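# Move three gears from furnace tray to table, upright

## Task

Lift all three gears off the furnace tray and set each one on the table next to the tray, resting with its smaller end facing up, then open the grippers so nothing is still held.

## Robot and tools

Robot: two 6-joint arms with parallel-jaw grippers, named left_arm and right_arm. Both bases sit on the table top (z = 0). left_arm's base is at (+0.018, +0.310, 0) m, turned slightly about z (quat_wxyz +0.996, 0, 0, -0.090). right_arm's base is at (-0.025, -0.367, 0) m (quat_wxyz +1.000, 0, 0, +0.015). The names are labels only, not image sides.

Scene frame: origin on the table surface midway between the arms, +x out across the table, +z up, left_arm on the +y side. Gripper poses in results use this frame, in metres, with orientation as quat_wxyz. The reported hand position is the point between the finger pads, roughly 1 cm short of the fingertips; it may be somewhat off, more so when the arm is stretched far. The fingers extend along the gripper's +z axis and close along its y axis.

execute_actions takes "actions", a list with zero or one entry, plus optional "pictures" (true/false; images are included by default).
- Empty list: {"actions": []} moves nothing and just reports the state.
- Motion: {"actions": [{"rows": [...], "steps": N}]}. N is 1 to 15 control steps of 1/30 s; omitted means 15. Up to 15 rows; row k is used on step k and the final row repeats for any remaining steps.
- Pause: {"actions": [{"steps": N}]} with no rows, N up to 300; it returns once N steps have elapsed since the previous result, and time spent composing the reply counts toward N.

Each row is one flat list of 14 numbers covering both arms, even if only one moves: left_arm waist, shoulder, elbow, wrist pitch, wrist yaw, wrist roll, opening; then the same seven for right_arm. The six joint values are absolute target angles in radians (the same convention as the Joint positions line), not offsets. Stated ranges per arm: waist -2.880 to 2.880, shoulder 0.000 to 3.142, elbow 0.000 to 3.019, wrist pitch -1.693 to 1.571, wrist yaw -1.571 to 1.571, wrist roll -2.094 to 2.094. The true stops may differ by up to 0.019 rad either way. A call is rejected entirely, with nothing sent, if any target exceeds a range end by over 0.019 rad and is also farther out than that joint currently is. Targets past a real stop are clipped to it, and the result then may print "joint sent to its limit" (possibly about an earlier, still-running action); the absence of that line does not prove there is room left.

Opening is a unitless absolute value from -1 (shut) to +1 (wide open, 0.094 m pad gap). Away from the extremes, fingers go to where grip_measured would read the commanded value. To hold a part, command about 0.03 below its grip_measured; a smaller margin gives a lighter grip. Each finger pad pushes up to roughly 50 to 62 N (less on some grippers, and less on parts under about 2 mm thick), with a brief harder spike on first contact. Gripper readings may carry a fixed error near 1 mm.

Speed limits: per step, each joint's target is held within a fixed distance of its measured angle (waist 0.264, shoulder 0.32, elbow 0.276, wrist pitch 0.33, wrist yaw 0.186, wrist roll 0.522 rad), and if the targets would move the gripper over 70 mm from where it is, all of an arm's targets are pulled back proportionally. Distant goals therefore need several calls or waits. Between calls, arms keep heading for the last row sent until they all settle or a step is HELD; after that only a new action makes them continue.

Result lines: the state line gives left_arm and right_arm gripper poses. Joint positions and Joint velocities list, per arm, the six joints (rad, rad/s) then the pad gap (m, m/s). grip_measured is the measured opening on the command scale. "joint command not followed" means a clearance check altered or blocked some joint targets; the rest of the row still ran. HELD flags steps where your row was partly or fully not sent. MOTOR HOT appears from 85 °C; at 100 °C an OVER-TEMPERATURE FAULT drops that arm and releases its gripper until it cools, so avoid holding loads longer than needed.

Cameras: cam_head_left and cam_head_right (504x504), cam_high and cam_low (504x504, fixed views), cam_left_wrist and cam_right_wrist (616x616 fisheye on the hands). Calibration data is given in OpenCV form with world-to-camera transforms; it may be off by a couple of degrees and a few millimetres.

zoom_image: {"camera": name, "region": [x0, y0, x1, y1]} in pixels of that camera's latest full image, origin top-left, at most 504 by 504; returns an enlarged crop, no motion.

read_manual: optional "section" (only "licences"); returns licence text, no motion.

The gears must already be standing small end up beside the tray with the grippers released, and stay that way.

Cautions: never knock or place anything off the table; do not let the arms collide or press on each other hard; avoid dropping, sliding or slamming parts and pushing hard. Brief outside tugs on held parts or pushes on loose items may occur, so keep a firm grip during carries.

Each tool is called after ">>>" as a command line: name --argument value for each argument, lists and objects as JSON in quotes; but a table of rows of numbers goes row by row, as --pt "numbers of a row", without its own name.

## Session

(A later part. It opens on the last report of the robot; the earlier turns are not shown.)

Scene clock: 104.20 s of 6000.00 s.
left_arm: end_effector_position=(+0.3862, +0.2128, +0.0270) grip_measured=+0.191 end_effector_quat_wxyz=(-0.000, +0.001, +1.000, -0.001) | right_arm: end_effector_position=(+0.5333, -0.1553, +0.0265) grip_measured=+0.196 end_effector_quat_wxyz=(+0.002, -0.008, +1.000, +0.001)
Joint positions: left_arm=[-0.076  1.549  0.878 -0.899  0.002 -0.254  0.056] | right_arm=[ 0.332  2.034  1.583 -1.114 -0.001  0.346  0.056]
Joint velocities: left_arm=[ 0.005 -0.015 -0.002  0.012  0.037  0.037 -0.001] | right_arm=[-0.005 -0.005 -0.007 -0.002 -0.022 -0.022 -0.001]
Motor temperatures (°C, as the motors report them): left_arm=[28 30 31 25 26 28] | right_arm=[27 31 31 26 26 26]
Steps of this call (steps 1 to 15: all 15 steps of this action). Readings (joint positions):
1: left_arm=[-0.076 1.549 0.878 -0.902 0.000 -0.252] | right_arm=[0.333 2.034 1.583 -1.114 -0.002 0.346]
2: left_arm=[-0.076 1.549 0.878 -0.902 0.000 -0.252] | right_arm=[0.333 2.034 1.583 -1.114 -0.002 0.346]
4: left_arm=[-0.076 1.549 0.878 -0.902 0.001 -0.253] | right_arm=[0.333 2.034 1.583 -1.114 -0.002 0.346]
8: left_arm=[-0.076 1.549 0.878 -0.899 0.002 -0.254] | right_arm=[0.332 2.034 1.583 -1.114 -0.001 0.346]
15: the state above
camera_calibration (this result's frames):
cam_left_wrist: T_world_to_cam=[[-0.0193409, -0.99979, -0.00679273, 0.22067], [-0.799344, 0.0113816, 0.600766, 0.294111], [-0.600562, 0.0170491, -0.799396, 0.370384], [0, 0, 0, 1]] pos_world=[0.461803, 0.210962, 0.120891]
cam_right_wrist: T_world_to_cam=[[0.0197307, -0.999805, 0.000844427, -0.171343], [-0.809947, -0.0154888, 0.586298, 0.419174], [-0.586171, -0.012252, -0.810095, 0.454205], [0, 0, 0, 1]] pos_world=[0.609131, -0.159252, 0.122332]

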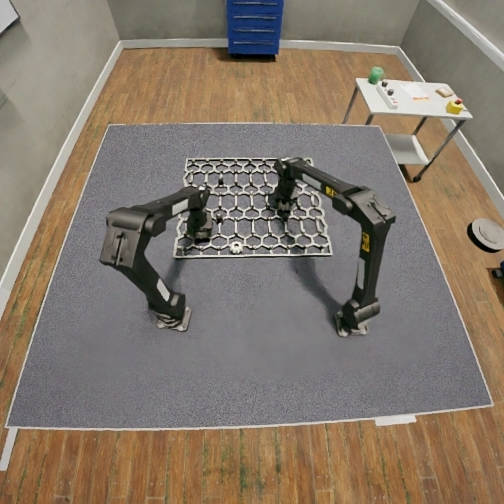

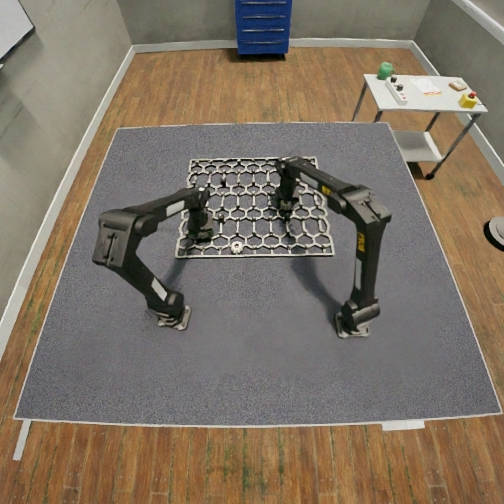

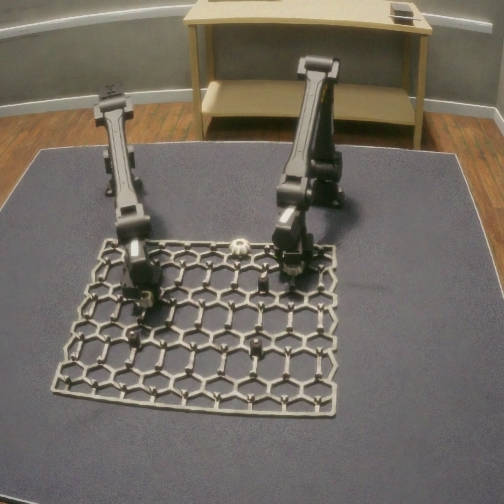

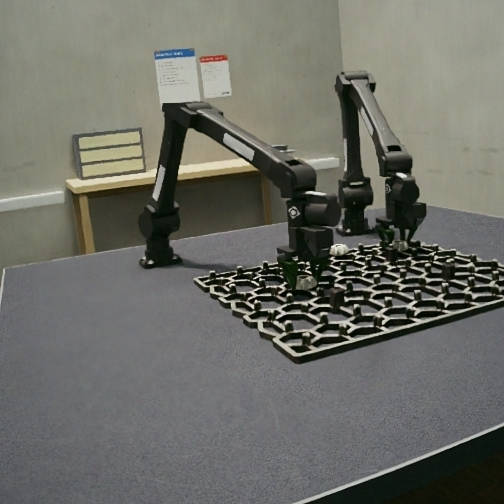

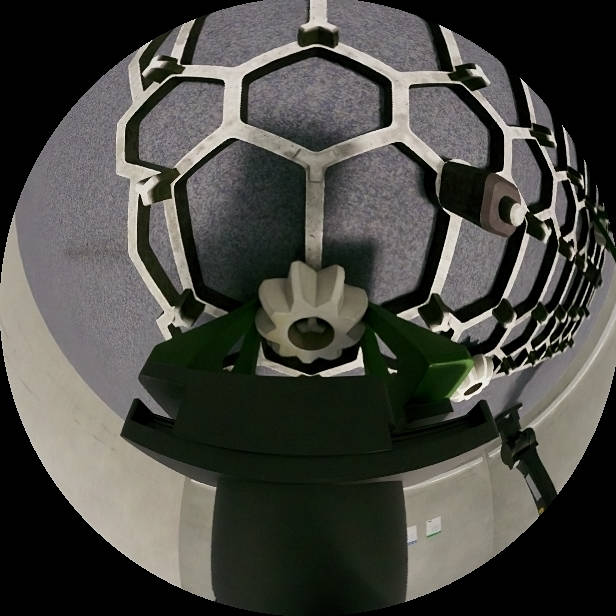

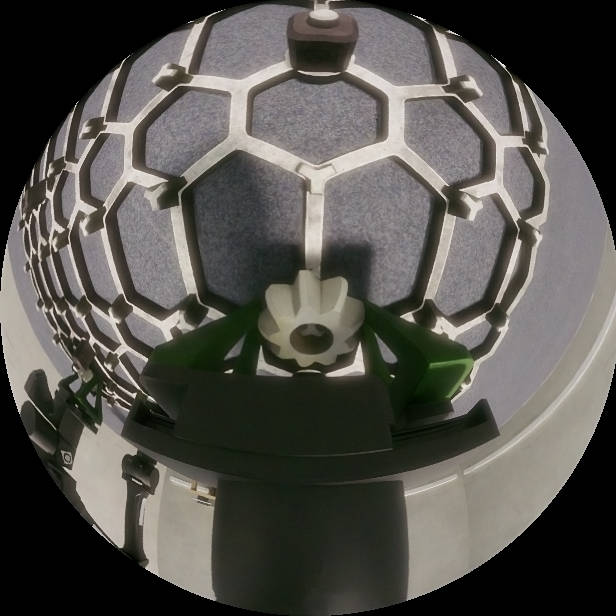

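>>> execute_actions --actions '[{"rows":[[-0.076,1.525,0.905,-0.92,0,-0.26,0.15,0.332,2.02,1.625,-1.13,0,0.36,0.15],[-0.076,1.515,0.913,-0.937,0,-0.26,0.15,0.332,2.014,1.632,-1.144,0,0.36,0.15],[-0.076,1.504,0.921,-0.955,0,-0.26,0.15,0.332,2.008,1.64,-1.158,0,0.36,0.15],[-0.076,1.494,0.929,-0.972,0,-0.26,0.15,0.332,2.002,1.647,-1.172,0,0.36,0.15],[-0.076,1.483,0.937,-0.99,0,-0.26,0.15,0.332,1.996,1.655,-1.186,0,0.36,0.15],[-0.076,1.473,0.945,-1.007,0,-0.26,0.15,0.332,1.99,1.662,-1.2,0,0.36,0.15],[-0.076,1.462,0.953,-1.025,0,-0.26,0.15,0.332,1.984,1.67,-1.214,0,0.36,0.15],[-0.076,1.452,0.961,-1.042,0,-0.26,0.15,0.332,1.978,1.677,-1.228,0,0.36,0.15],[-0.076,1.441,0.969,-1.06,0,-0.26,0.15,0.332,1.972,1.685,-1.242,0,0.36,0.15],[-0.076,1.431,0.977,-1.077,0,-0.26,0.15,0.332,1.966,1.692,-1.256,0,0.36,0.15],[-0.076,1.42,0.985,-1.095,0,-0.26,0.15,0.332,1.96,1.7,-1.27,0,0.36,0.15]],"steps":15}]'

>>> zoom_image --camera "cam_low" --region '[260, 200, 440, 320]'

Scene clock: 117.27 s of 6000.00 s.
left_arm: end_effector_position=(+0.3782, +0.2149, +0.0847) grip_measured=+0.191 end_effector_quat_wxyz=(-0.004, -0.000, +1.000, +0.000) | right_arm: end_effector_position=(+0.5227, -0.1593, +0.0630) grip_measured=+0.196 end_effector_quat_wxyz=(-0.025, -0.008, +1.000, -0.009)
Joint positions: left_arm=[-0.076  1.44   0.937 -1.076  0.002 -0.256  0.056] | right_arm=[ 0.332  2.004  1.636 -1.257 -0.001  0.346  0.056]
Joint velocities: left_arm=[-0.015 -0.181  0.105 -0.046  0.007  0.007 -0.   ] | right_arm=[ 0.005 -0.181  0.007 -0.115 -0.007  0.037  0.   ]
Motor temperatures (°C, as the motors report them): left_arm=[28 30 31 25 26 28] | right_arm=[27 31 31 26 26 26]
Steps of this call (steps 1 to 15: the robot went on to your last target; steps 16 to 90: nothing new was sent; then 9.57 s passed at rest; steps 91 to 105: all 15 steps of this action). Readings (joint positions):
91: left_arm=[-0.076 1.549 0.878 -0.899 0.002 -0.254] | right_arm=[0.332 2.034 1.583 -1.115 -0.001 0.346]
92: left_arm=[-0.076 1.549 0.878 -0.901 0.002 -0.254] | right_arm=[0.332 2.034 1.583 -1.118 -0.001 0.346]
94: left_arm=[-0.076 1.548 0.883 -0.915 0.002 -0.256] | right_arm=[0.332 2.034 1.588 -1.130 -0.001 0.346]
98: left_arm=[-0.076 1.523 0.904 -0.977 0.002 -0.256] | right_arm=[0.332 2.034 1.611 -1.172 -0.001 0.346]
105: the state above
camera_calibration (this result's frames):
cam_left_wrist: T_world_to_cam=[[-0.0167376, -0.999821, -0.00887496, 0.222212], [-0.794241, 0.00790307, 0.607552, 0.251249], [-0.607372, 0.0172178, -0.794231, 0.413736], [0, 0, 0, 1]] pos_world=[0.454563, 0.213062, 0.177928]
cam_right_wrist: T_world_to_cam=[[0.020352, -0.999568, 0.0212007, -0.176812], [-0.776168, -0.00243012, 0.630521, 0.370838], [-0.630197, -0.0292877, -0.775883, 0.495615], [0, 0, 0, 1]] pos_world=[0.603766, -0.161319, 0.154466]

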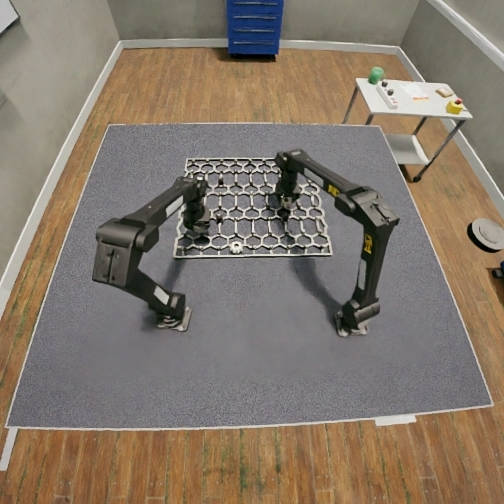

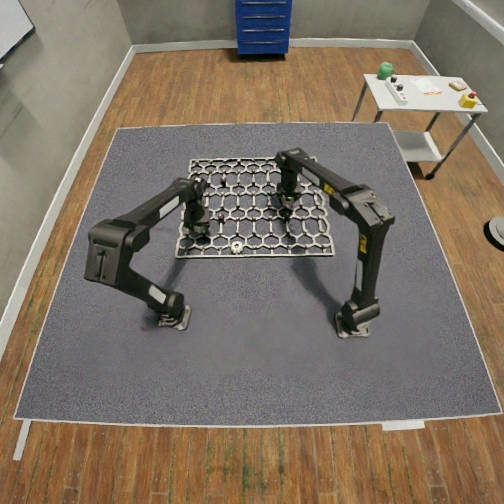

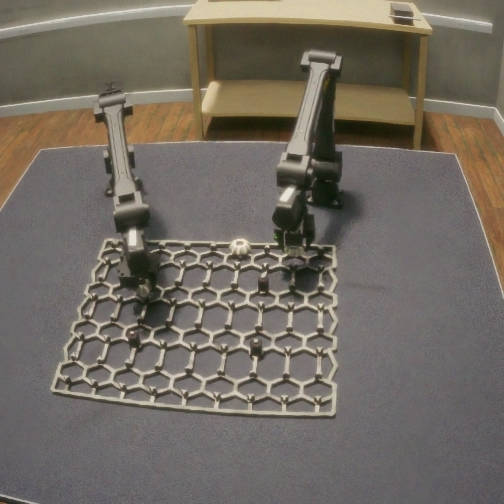

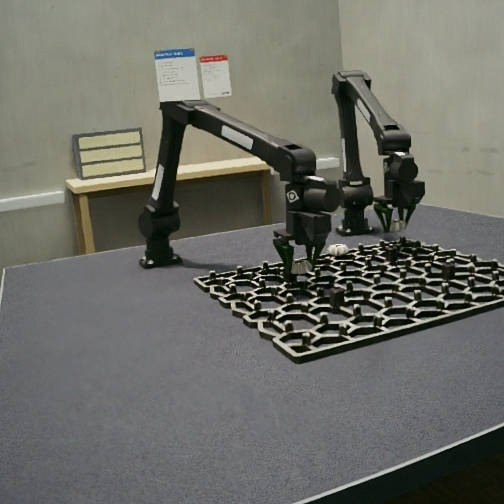

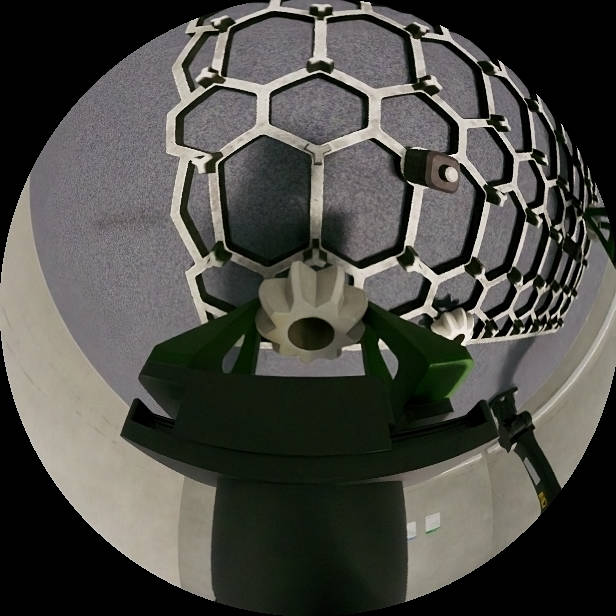

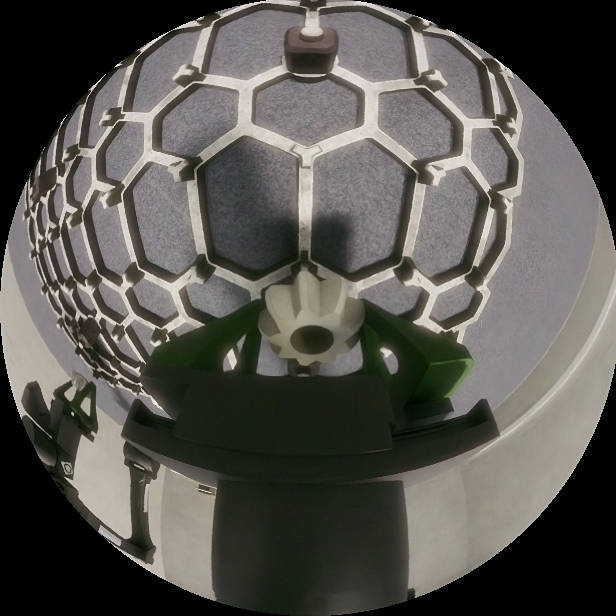

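Region (260, 200, 440, 320) of cam_low's 504x504 image, scaled by 2.800, with more detail than that image has.

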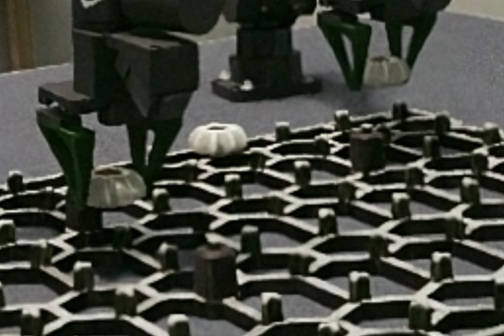

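>>> execute_actions --actions '[{"rows":[[0.0,1.42,0.985,-1.095,0,-0.26,0.15,0.332,1.93,1.73,-1.27,0,0.36,0.15],[0.05,1.42,0.985,-1.095,0,-0.26,0.15,0.332,1.93,1.73,-1.27,0,0.36,0.15],[0.1,1.42,0.985,-1.095,0,-0.26,0.15,0.332,1.93,1.73,-1.27,0,0.36,0.15],[0.15,1.42,0.985,-1.095,0,-0.26,0.15,0.332,1.93,1.73,-1.27,0,0.36,0.15],[0.2,1.42,0.985,-1.095,0,-0.26,0.15,0.29,1.93,1.73,-1.27,0,0.36,0.15],[0.25,1.42,0.985,-1.095,0,-0.26,0.15,0.25,1.93,1.73,-1.27,0,0.36,0.15],[0.3,1.42,0.985,-1.095,0,-0.26,0.15,0.2,1.93,1.73,-1.27,0,0.36,0.15],[0.35,1.42,0.985,-1.095,0,-0.26,0.15,0.15,1.93,1.73,-1.27,0,0.36,0.15],[0.4,1.42,0.985,-1.095,0,-0.26,0.15,0.1,1.93,1.73,-1.27,0,0.36,0.15],[0.45,1.42,0.985,-1.095,0,-0.26,0.15,0.05,1.93,1.73,-1.27,0,0.36,0.15],[0.5,1.42,0.985,-1.095,0,-0.26,0.15,0.0,1.93,1.73,-1.27,0,0.36,0.15],[0.55,1.42,0.985,-1.095,0,-0.26,0.15,-0.05,1.93,1.73,-1.27,0,0.36,0.15],[0.55,1.42,0.985,-1.095,0,-0.26,0.15,-0.1,1.93,1.73,-1.27,0,0.36,0.15],[0.55,1.42,0.985,-1.095,0,-0.26,0.15,-0.15,1.93,1.73,-1.27,0,0.36,0.15],[0.55,1.42,0.985,-1.095,0,-0.26,0.15,-0.18,1.93,1.73,-1.27,0,0.36,0.15]],"steps":15}]' --pictures false

>>> execute_actions --actions '[{"steps":15}]' --pictures false

>>> execute_actions --actions '[{"rows":[[0.55,1.46,0.94,-1.04,0,-0.26,0.15,-0.18,1.97,1.67,-1.23,0,0.36,0.15],[0.55,1.48,0.93,-1.01,0,-0.26,0.15,-0.18,1.98,1.655,-1.21,0,0.36,0.15],[0.55,1.5,0.92,-0.98,0,-0.26,0.15,-0.18,1.99,1.64,-1.18,0,0.36,0.15],[0.55,1.52,0.91,-0.95,0,-0.26,0.15,-0.18,2.0,1.625,-1.16,0,0.36,0.15],[0.55,1.535,0.9,-0.92,0,-0.26,0.15,-0.18,2.01,1.61,-1.13,0,0.36,0.15],[0.55,1.55,0.89,-0.885,0,-0.26,0.15,-0.18,2.02,1.6,-1.105,0,0.36,0.15]],"steps":15}]' --pictures false

>>> execute_actions --actions '[{"steps":10}]'

Scene clock: 138.77 s of 6000.00 s.
left_arm: end_effector_position=(+0.3626, +0.4558, +0.0882) grip_measured=+0.191 end_effector_quat_wxyz=(-0.001, -0.321, +0.947, +0.004) | right_arm: end_effector_position=(+0.5626, -0.2760, +0.0866) grip_measured=+0.196 end_effector_quat_wxyz=(-0.005, +0.096, +0.995, +0.001)
Joint positions: left_arm=[ 0.577  1.435  0.942 -1.079 -0.009 -0.257  0.056] | right_arm=[ 0.123  1.977  1.66  -1.264 -0.004  0.346  0.056]
Joint velocities: left_arm=[ 0.581 -0.005  0.007 -0.012 -0.007 -0.037 -0.001] | right_arm=[-0.991 -0.005  0.002 -0.012 -0.081  0.066 -0.   ]
Motor temperatures (°C, as the motors report them): left_arm=[28 30 35 25 26 28] | right_arm=[27 33 36 26 26 26]
Steps of this call (steps 1 to 30: the robot went on to your last target; steps 31 to 90: nothing new was sent; then 18.00 s passed at rest; steps 91 to 105: all 15 steps of this action). Readings (joint positions):
91: left_arm=[-0.072 1.435 0.942 -1.079 0.003 -0.256] | right_arm=[0.332 1.989 1.642 -1.263 -0.001 0.346]
92: left_arm=[-0.059 1.435 0.942 -1.079 0.006 -0.256] | right_arm=[0.332 1.989 1.645 -1.264 -0.001 0.346]
94: left_arm=[0.003 1.435 0.942 -1.079 0.008 -0.256] | right_arm=[0.332 1.987 1.653 -1.264 -0.001 0.346]
98: left_arm=[0.219 1.435 0.942 -1.079 0.007 -0.256] | right_arm=[0.306 1.978 1.660 -1.264 -0.004 0.346]
105: the state above

Scene clock: 139.27 s of 6000.00 s.
left_arm: end_effector_position=(+0.3661, +0.4471, +0.0882) grip_measured=+0.191 end_effector_quat_wxyz=(-0.001, -0.311, +0.951, +0.001) | right_arm: end_effector_position=(+0.5581, -0.4897, +0.0890) grip_measured=+0.195 end_effector_quat_wxyz=(-0.002, +0.273, +0.962, -0.003)
Joint positions: left_arm=[ 0.555  1.435  0.942 -1.079 -0.003 -0.257  0.056] | right_arm=[-0.236  1.975  1.664 -1.264  0.006  0.348  0.056]
Joint velocities: left_arm=[-0.005 -0.005  0.002 -0.002  0.007  0.007 -0.002] | right_arm=[ 0.2   -0.024 -0.002  0.012 -0.007  0.022 -0.001]
Motor temperatures (°C, as the motors report them): left_arm=[28 30 35 25 26 28] | right_arm=[27 33 36 26 26 26]
Steps of this call (steps 1 to 15: the robot went on to your last target). Readings (joint positions):
1: left_arm=[0.590 1.435 0.942 -1.079 -0.010 -0.257] | right_arm=[0.089 1.977 1.660 -1.264 -0.004 0.346]
2: left_arm=[0.591 1.435 0.942 -1.079 -0.010 -0.257] | right_arm=[0.053 1.977 1.660 -1.264 -0.004 0.346]
4: left_arm=[0.580 1.435 0.942 -1.079 -0.007 -0.257] | right_arm=[-0.018 1.977 1.660 -1.264 -0.004 0.346]
8: left_arm=[0.556 1.435 0.942 -1.079 -0.003 -0.257] | right_arm=[-0.157 1.977 1.660 -1.264 -0.001 0.346]
15: the state above

Scene clock: 139.77 s of 6000.00 s.
left_arm: end_effector_position=(+0.3670, +0.4474, +0.0201) grip_measured=+0.191 end_effector_quat_wxyz=(-0.012, -0.311, +0.950, +0.001) | right_arm: end_effector_position=(+0.5646, -0.4512, +0.0160) grip_measured=+0.195 end_effector_quat_wxyz=(-0.007, +0.242, +0.970, -0.001)
Joint positions: left_arm=[ 0.555  1.563  0.871 -0.902 -0.003 -0.257  0.056] | right_arm=[-0.172  2.054  1.586 -1.116  0.001  0.348  0.056]
Joint velocities: left_arm=[-0.015 -0.015  0.037  0.076 -0.066  0.022 -0.   ] | right_arm=[-0.054  0.073 -0.051  0.012 -0.051  0.051 -0.   ]
Motor temperatures (°C, as the motors report them): left_arm=[28 30 35 25 26 28] | right_arm=[27 33 36 26 26 26]
Steps of this call (steps 1 to 15: all 15 steps of this action). Readings (joint positions):
1: left_arm=[0.555 1.436 0.941 -1.076 -0.003 -0.257] | right_arm=[-0.228 1.975 1.664 -1.261 0.006 0.348]
2: left_arm=[0.555 1.438 0.937 -1.064 -0.003 -0.257] | right_arm=[-0.218 1.975 1.662 -1.250 0.006 0.348]
4: left_arm=[0.555 1.452 0.926 -1.021 -0.003 -0.257] | right_arm=[-0.196 1.976 1.649 -1.210 0.004 0.348]
8: left_arm=[0.555 1.524 0.894 -0.918 -0.003 -0.257] | right_arm=[-0.167 1.996 1.610 -1.129 0.001 0.348]
15: the state above

Scene clock: 140.10 s of 6000.00 s.
left_arm: end_effector_position=(+0.3674, +0.4476, +0.0201) grip_measured=+0.191 end_effector_quat_wxyz=(-0.011, -0.311, +0.950, +0.001) | right_arm: end_effector_position=(+0.5643, -0.4539, +0.0151) grip_measured=+0.195 end_effector_quat_wxyz=(-0.006, +0.244, +0.970, -0.001)
Joint positions: left_arm=[ 0.555  1.563  0.871 -0.901 -0.003 -0.257  0.056] | right_arm=[-0.176  2.055  1.585 -1.113  0.001  0.348  0.056]
Joint velocities: left_arm=[ 0.005  0.005 -0.017 -0.012 -0.007 -0.037 -0.001] | right_arm=[-0.005 -0.015  0.007 -0.022 -0.007 -0.037  0.   ]
Motor temperatures (°C, as the motors report them): left_arm=[28 30 35 25 26 28] | right_arm=[27 33 36 26 26 26]
Steps of this call (steps 1 to 10: the robot went on to your last target). Readings (joint positions):
1: left_arm=[0.555 1.563 0.871 -0.901 -0.003 -0.257] | right_arm=[-0.173 2.056 1.585 -1.116 0.001 0.348]
2: left_arm=[0.555 1.563 0.871 -0.901 -0.003 -0.257] | right_arm=[-0.175 2.056 1.585 -1.116 0.001 0.348]
4: left_arm=[0.555 1.563 0.871 -0.901 -0.003 -0.257] | right_arm=[-0.176 2.055 1.585 -1.115 0.001 0.348]
8: left_arm=[0.555 1.563 0.871 -0.901 -0.003 -0.257] | right_arm=[-0.176 2.055 1.585 -1.113 0.001 0.348]
10: the state above
camera_calibration (this result's frames):
cam_left_wrist: T_world_to_cam=[[0.576676, -0.816802, -0.0166767, 0.154276], [-0.636588, -0.462049, 0.617468, 0.432309], [-0.512055, -0.345463, -0.786419, 0.479041], [0, 0, 0, 1]] pos_world=[0.431531, 0.491252, 0.112363]
cam_right_wrist: T_world_to_cam=[[-0.471132, -0.882018, 0.00881991, -0.140198], [-0.703375, 0.381706, 0.599636, 0.566286], [-0.532257, 0.276304, -0.800224, 0.559883], [0, 0, 0, 1]] pos_world=[0.630262, -0.49451, 0.109703]

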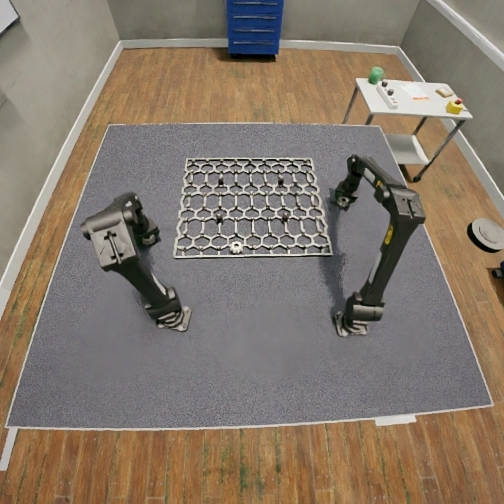

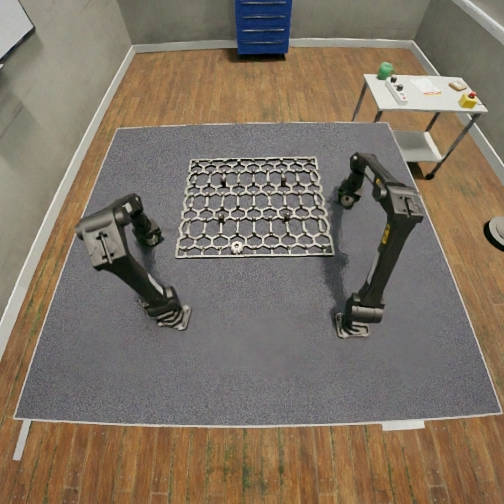

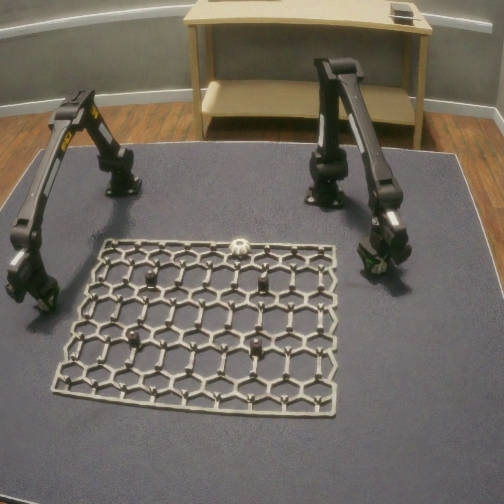

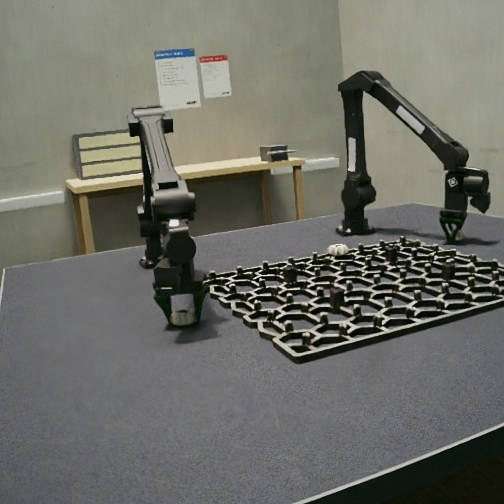

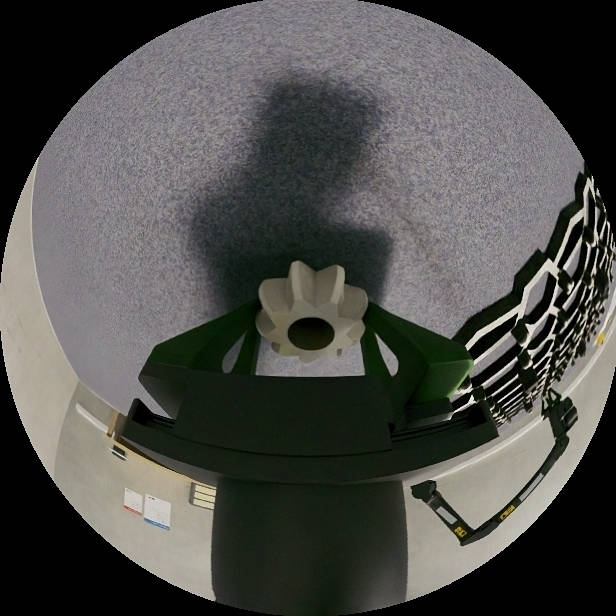

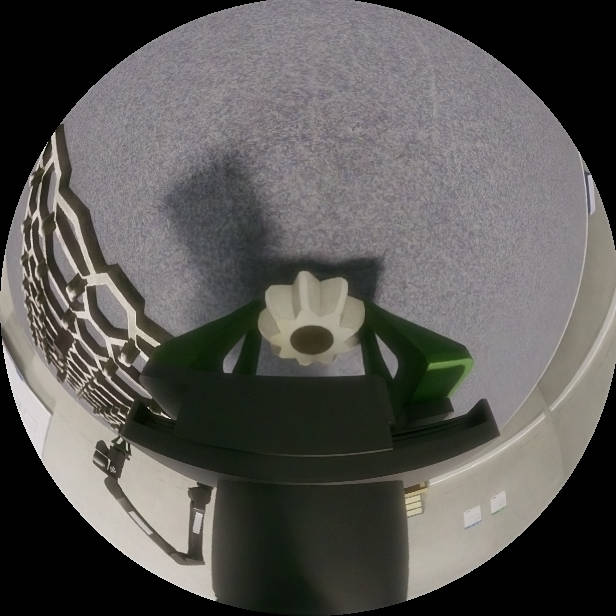

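Lower gently via elbows.

>>> execute_actions --actions '[{"rows":[[0.55,1.55,0.875,-0.86,0,-0.26,0.15,-0.18,2.02,1.595,-1.09,0,0.36,0.15],[0.55,1.55,0.87,-0.85,0,-0.26,0.15,-0.18,2.02,1.59,-1.085,0,0.36,0.15],[0.55,1.55,0.862,-0.84,0,-0.26,0.15,-0.18,2.02,1.585,-1.085,0,0.36,0.15]],"steps":15}]' --pictures true

>>> zoom_image --camera "cam_low" --region '[120, 190, 504, 350]'

Scene clock: 145.10 s of 6000.00 s.
left_arm: end_effector_position=(+0.3700, +0.4486, +0.0155) grip_measured=+0.191 end_effector_quat_wxyz=(+0.002, -0.311, +0.951, +0.001) | right_arm: end_effector_position=(+0.5671, -0.4543, +0.0135) grip_measured=+0.195 end_effector_quat_wxyz=(+0.001, +0.244, +0.970, -0.000)
Joint positions: left_arm=[ 0.555  1.563  0.855 -0.858 -0.003 -0.257  0.056] | right_arm=[-0.176  2.055  1.58  -1.094  0.001  0.348  0.056]
Joint velocities: left_arm=[-0.005 -0.005 -0.002 -0.002 -0.007  0.007 -0.001] | right_arm=[ 0.024 -0.034 -0.022  0.002 -0.066 -0.037  0.   ]
Motor temperatures (°C, as the motors report them): left_arm=[28 31 34 25 26 28] | right_arm=[27 33 35 26 26 26]
Steps of this call (steps 1 to 15: the robot went on to your last target; steps 16 to 90: nothing new was sent; then 1.50 s passed at rest; steps 91 to 105: all 15 steps of this action). Readings (joint positions):
91: left_arm=[0.555 1.563 0.870 -0.897 -0.003 -0.257] | right_arm=[-0.176 2.055 1.585 -1.112 0.001 0.348]
92: left_arm=[0.555 1.563 0.868 -0.888 -0.003 -0.257] | right_arm=[-0.176 2.055 1.585 -1.107 0.001 0.348]
94: left_arm=[0.555 1.563 0.863 -0.868 -0.003 -0.257] | right_arm=[-0.176 2.055 1.584 -1.098 0.001 0.348]
98: left_arm=[0.555 1.563 0.856 -0.858 -0.003 -0.257] | right_arm=[-0.176 2.055 1.582 -1.094 0.001 0.348]
105: the state above
camera_calibration (this result's frames):
cam_left_wrist: T_world_to_cam=[[0.577016, -0.816669, -0.0102415, 0.153247], [-0.651888, -0.468072, 0.596617, 0.445995], [-0.492032, -0.337581, -0.802461, 0.466395], [0, 0, 0, 1]] pos_world=[0.431794, 0.491356, 0.109745]
cam_right_wrist: T_world_to_cam=[[-0.471225, -0.882005, 0.00379111, -0.13909], [-0.712119, 0.38299, 0.588392, 0.575079], [-0.520416, 0.274565, -0.808567, 0.552849], [0, 0, 0, 1]] pos_world=[0.631694, -0.494721, 0.109172]

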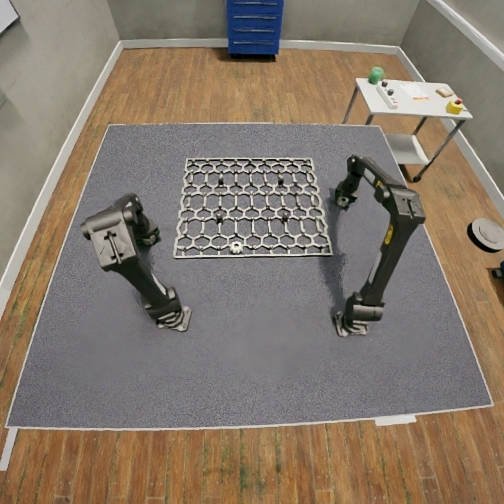

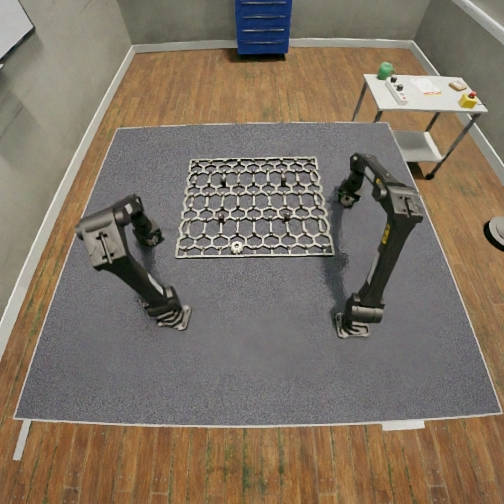

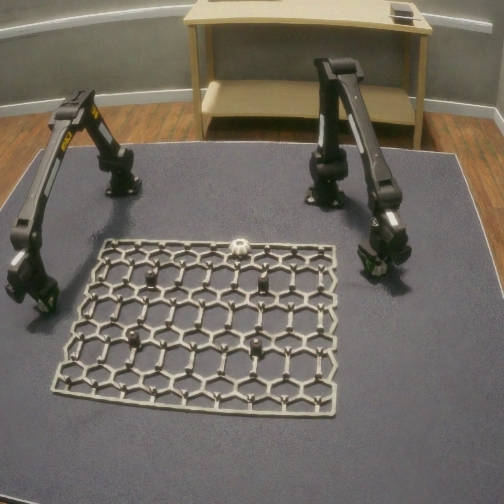

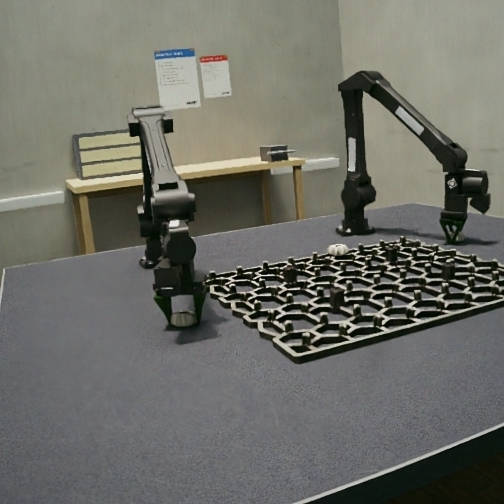

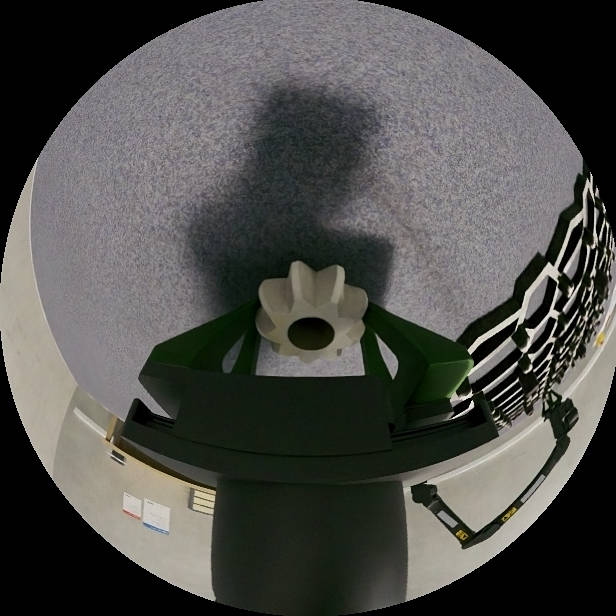

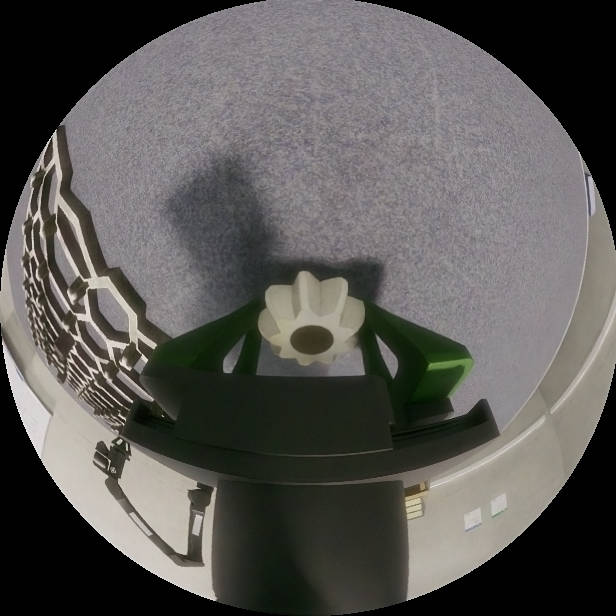

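Region (120, 190, 504, 350) of cam_low's 504x504 image, scaled by 1.312, with more detail than that image has; it fills the top 210 rows of this view, and the rest is white.

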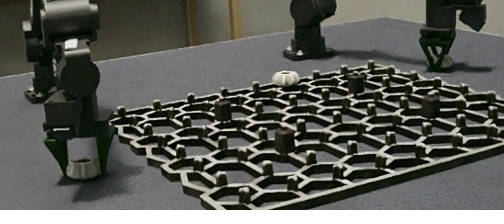

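Right likely touching; left a bit more.

>>> execute_actions --actions '[{"rows":[[0.55,1.55,0.845,-0.83,0,-0.26,0.15,-0.18,2.02,1.575,-1.085,0,0.36,0.15]],"steps":12}]' --pictures false

Scene clock: 147.70 s of 6000.00 s.
left_arm: end_effector_position=(+0.3698, +0.4485, +0.0138) grip_measured=+0.191 end_effector_quat_wxyz=(+0.005, -0.311, +0.950, +0.001) | right_arm: end_effector_position=(+0.5654, -0.4541, +0.0125) grip_measured=+0.195 end_effector_quat_wxyz=(-0.000, +0.244, +0.970, -0.000)
Joint positions: left_arm=[ 0.555  1.563  0.849 -0.847 -0.002 -0.258  0.056] | right_arm=[-0.176  2.054  1.575 -1.093  0.001  0.348  0.056]
Joint velocities: left_arm=[-0.005 -0.005  0.002  0.002 -0.022 -0.051 -0.001] | right_arm=[-0.015 -0.024 -0.017 -0.007  0.007 -0.022 -0.001]
Motor temperatures (°C, as the motors report them): left_arm=[28 31 34 25 26 28] | right_arm=[27 33 34 26 26 26]
Steps of this call (steps 1 to 15: the robot went on to your last target; steps 16 to 66: nothing new was sent; steps 67 to 78: all 12 steps of this action). Readings (joint positions):
67: left_arm=[0.555 1.563 0.853 -0.856 -0.003 -0.257] | right_arm=[-0.176 2.055 1.579 -1.093 0.001 0.348]
68: left_arm=[0.555 1.563 0.850 -0.851 -0.003 -0.257] | right_arm=[-0.176 2.055 1.578 -1.093 0.001 0.348]
70: left_arm=[0.555 1.563 0.849 -0.848 -0.002 -0.258] | right_arm=[-0.176 2.055 1.576 -1.093 0.001 0.348]
74: left_arm=[0.555 1.563 0.849 -0.847 -0.002 -0.258] | right_arm=[-0.176 2.054 1.575 -1.093 0.001 0.348]
78: the state above

>>> execute_actions --actions '[{"rows":[[0.55,1.55,0.85,-0.83,0,-0.26,0.6,-0.18,2.04,1.58,-1.085,0,0.36,0.6]],"steps":10}]' --pictures false

>>> execute_actions --actions '[{"rows":[[0.55,1.52,0.9,-0.9,0,-0.26,0.6,-0.18,2.01,1.63,-1.13,0,0.36,0.6],[0.55,1.5,0.92,-0.94,0,-0.26,0.6,-0.18,2.0,1.645,-1.16,0,0.36,0.6],[0.55,1.48,0.94,-0.98,0,-0.26,0.6,-0.18,1.99,1.66,-1.19,0,0.36,0.6],[0.55,1.46,0.96,-1.02,0,-0.26,0.6,-0.18,1.98,1.68,-1.22,0,0.36,0.6],[0.55,1.44,0.98,-1.06,0,-0.26,0.6,-0.18,1.96,1.7,-1.25,0,0.36,0.6],[0.55,1.43,0.99,-1.08,0,-0.26,0.6,-0.18,1.96,1.7,-1.25,0,0.36,0.6]],"steps":15}]' --pictures false

>>> execute_actions --actions '[{"rows":[[-0.511,1.43,0.99,-1.08,0,-0.7,0.6,-0.18,1.96,1.7,-1.25,0,0.36,0.6]],"steps":15}]' --pictures false

>>> execute_actions --actions '[{"steps":25}]'

Scene clock: 158.60 s of 6000.00 s.
left_arm: end_effector_position=(+0.3700, +0.4485, +0.0140) grip_measured=+0.598 end_effector_quat_wxyz=(+0.006, -0.311, +0.950, +0.001) | right_arm: end_effector_position=(+0.5654, -0.4541, +0.0125) grip_measured=+0.598 end_effector_quat_wxyz=(-0.000, +0.244, +0.970, -0.000)
Joint positions: left_arm=[ 0.555  1.562  0.849 -0.846 -0.002 -0.258  0.075] | right_arm=[-0.176  2.054  1.575 -1.093  0.001  0.348  0.075]
Joint velocities: left_arm=[-0.005  0.005 -0.012 -0.017 -0.022 -0.022  0.   ] | right_arm=[ 0.005 -0.005 -0.002 -0.002  0.022 -0.051 -0.   ]
Motor temperatures (°C, as the motors report them): left_arm=[28 31 33 25 26 28] | right_arm=[27 34 33 26 26 26]
Steps of this call (steps 1 to 15: the robot went on to your last target; steps 16 to 90: nothing new was sent; then 7.57 s passed at rest; steps 91 to 100: all 10 steps of this action). Readings (joint positions):
91: left_arm=[0.555 1.563 0.849 -0.847 -0.002 -0.258] | right_arm=[-0.176 2.054 1.575 -1.093 0.001 0.348]
92: left_arm=[0.555 1.562 0.849 -0.846 -0.002 -0.258] | right_arm=[-0.176 2.054 1.575 -1.093 0.001 0.348]
94: left_arm=[0.555 1.562 0.849 -0.846 -0.002 -0.258] | right_arm=[-0.176 2.054 1.575 -1.093 0.001 0.348]
98: left_arm=[0.555 1.562 0.849 -0.846 -0.002 -0.258] | right_arm=[-0.176 2.054 1.575 -1.093 0.001 0.348]
100: the state above

Scene clock: 159.10 s of 6000.00 s.
left_arm: end_effector_position=(+0.3819, +0.4532, +0.1040) grip_measured=+0.598 end_effector_quat_wxyz=(+0.030, -0.311, +0.950, +0.003) | right_arm: end_effector_position=(+0.5700, -0.4547, +0.1001) grip_measured=+0.598 end_effector_quat_wxyz=(+0.018, +0.244, +0.970, +0.001)
Joint positions: left_arm=[ 0.555  1.42   0.971 -1.062 -0.002 -0.258  0.075] | right_arm=[-0.176  1.955  1.661 -1.241  0.001  0.348  0.075]
Joint velocities: left_arm=[-0.005  0.005 -0.012 -0.071 -0.022  0.037 -0.   ] | right_arm=[-0.015 -0.142  0.042 -0.022  0.037  0.022 -0.001]
Motor temperatures (°C, as the motors report them): left_arm=[28 31 33 25 26 28] | right_arm=[27 34 33 26 26 26]
Steps of this call (steps 1 to 15: all 15 steps of this action). Readings (joint positions):
1: left_arm=[0.555 1.561 0.851 -0.853 -0.002 -0.258] | right_arm=[-0.176 2.053 1.576 -1.097 0.001 0.348]
2: left_arm=[0.555 1.559 0.856 -0.873 -0.002 -0.258] | right_arm=[-0.176 2.052 1.578 -1.112 0.001 0.348]
4: left_arm=[0.555 1.543 0.876 -0.936 -0.002 -0.258] | right_arm=[-0.176 2.045 1.589 -1.159 0.001 0.348]
8: left_arm=[0.555 1.472 0.937 -1.045 -0.002 -0.258] | right_arm=[-0.176 2.016 1.622 -1.226 0.001 0.348]
15: the state above

Scene clock: 159.60 s of 6000.00 s.
left_arm: end_effector_position=(+0.3700, +0.1405, +0.1040) grip_measured=+0.598 end_effector_quat_wxyz=(+0.026, -0.094, +0.995, -0.013) | right_arm: end_effector_position=(+0.5698, -0.4547, +0.1021) grip_measured=+0.598 end_effector_quat_wxyz=(+0.019, +0.244, +0.970, +0.002)
Joint positions: left_arm=[-0.27   1.42   0.971 -1.063 -0.005 -0.638  0.075] | right_arm=[-0.176  1.952  1.662 -1.243  0.001  0.348  0.075]
Joint velocities: left_arm=[-1.919 -0.005 -0.002 -0.002 -0.081 -0.242  0.   ] | right_arm=[-0.005  0.005 -0.017  0.002  0.037 -0.007 -0.001]
Motor temperatures (°C, as the motors report them): left_arm=[28 31 33 25 26 28] | right_arm=[27 34 33 26 26 26]
Steps of this call (steps 1 to 15: all 15 steps of this action). Readings (joint positions):
1: left_arm=[0.543 1.420 0.971 -1.063 -0.006 -0.301] | right_arm=[-0.176 1.952 1.662 -1.241 0.001 0.348]
2: left_arm=[0.516 1.420 0.971 -1.063 -0.009 -0.356] | right_arm=[-0.176 1.950 1.662 -1.241 0.001 0.348]
4: left_arm=[0.420 1.420 0.971 -1.063 -0.009 -0.441] | right_arm=[-0.176 1.950 1.662 -1.242 0.001 0.348]
8: left_arm=[0.178 1.420 0.971 -1.063 -0.007 -0.550] | right_arm=[-0.176 1.952 1.662 -1.243 0.001 0.348]
15: the state above

Scene clock: 160.43 s of 6000.00 s.
left_arm: end_effector_position=(+0.3173, +0.0590, +0.1040) grip_measured=+0.598 end_effector_quat_wxyz=(+0.022, +0.002, +1.000, -0.020) | right_arm: end_effector_position=(+0.5698, -0.4547, +0.1021) grip_measured=+0.598 end_effector_quat_wxyz=(+0.019, +0.244, +0.970, +0.002)
Joint positions: left_arm=[-0.516  1.42   0.971 -1.063  0.003 -0.692  0.075] | right_arm=[-0.176  1.952  1.662 -1.243  0.001  0.348  0.075]
Joint velocities: left_arm=[-0.005 -0.005  0.022  0.002  0.051 -0.007 -0.001] | right_arm=[ 0.005 -0.015 -0.002  0.007 -0.007 -0.037  0.001]
Motor temperatures (°C, as the motors report them): left_arm=[28 31 33 25 26 28] | right_arm=[27 34 33 26 26 26]
Steps of this call (steps 1 to 25: the robot went on to your last target). Readings (joint positions):
1: left_arm=[-0.334 1.420 0.971 -1.063 -0.005 -0.646] | right_arm=[-0.176 1.952 1.662 -1.243 0.001 0.348]
2: left_arm=[-0.398 1.420 0.971 -1.063 -0.005 -0.654] | right_arm=[-0.176 1.952 1.662 -1.243 0.001 0.348]
4: left_arm=[-0.505 1.420 0.971 -1.063 0.002 -0.666] | right_arm=[-0.176 1.952 1.662 -1.243 0.001 0.348]
8: left_arm=[-0.550 1.420 0.971 -1.063 0.004 -0.679] | right_arm=[-0.176 1.952 1.662 -1.243 0.001 0.348]
25: the state above
camera_calibration (this result's frames):
cam_left_wrist: T_world_to_cam=[[-0.021422, -0.999309, 0.0303592, 0.0628352], [-0.824519, 0.0348326, 0.564762, 0.204865], [-0.565429, -0.0129334, -0.824696, 0.386462], [0, 0, 0, 1]] pos_world=[0.388778, 0.0606541, 0.201106]
cam_right_wrist: T_world_to_cam=[[-0.471138, -0.882018, -0.00858875, -0.137274], [-0.732929, 0.386047, 0.560163, 0.541213], [-0.490758, 0.270209, -0.828338, 0.609151], [0, 0, 0, 1]] pos_world=[0.630941, -0.49461, 0.200237]

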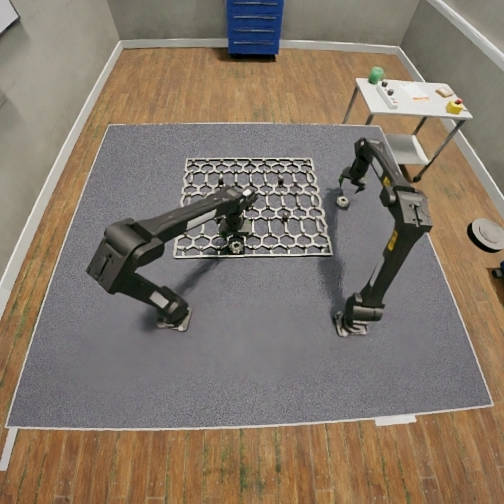

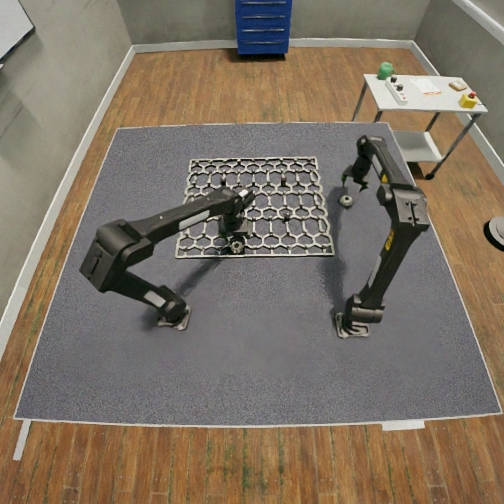

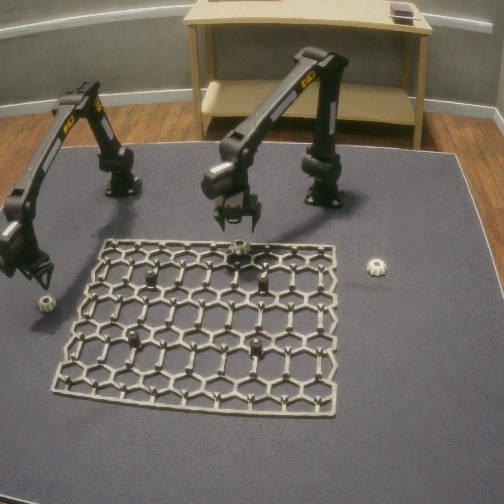

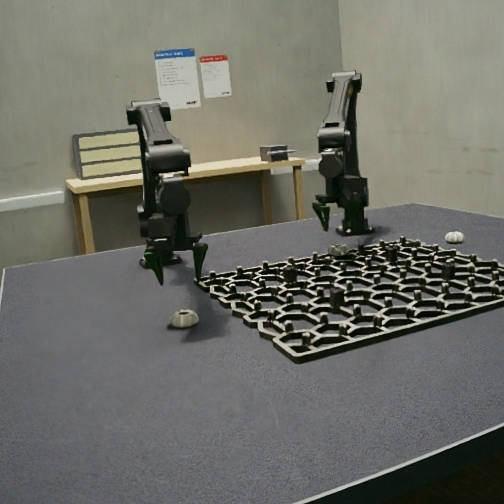

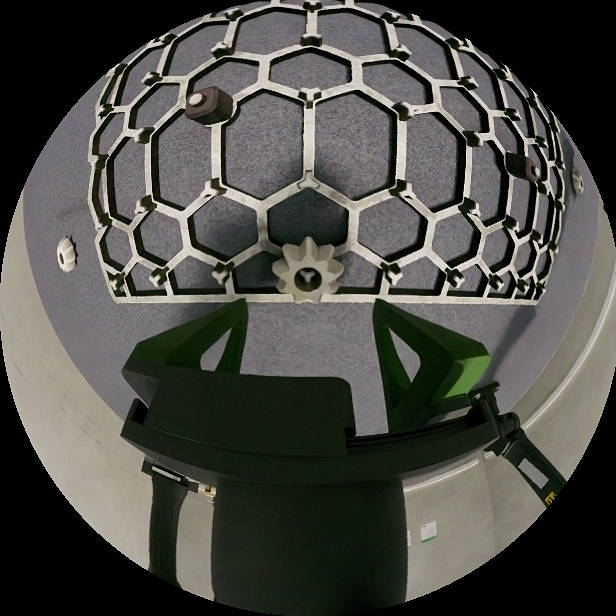

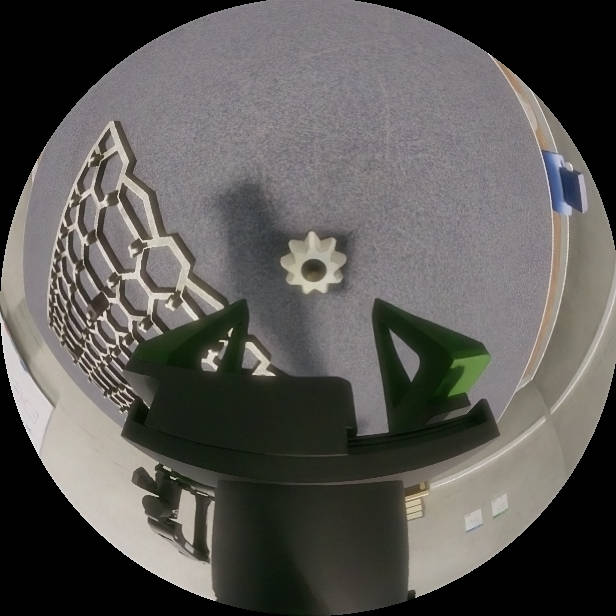

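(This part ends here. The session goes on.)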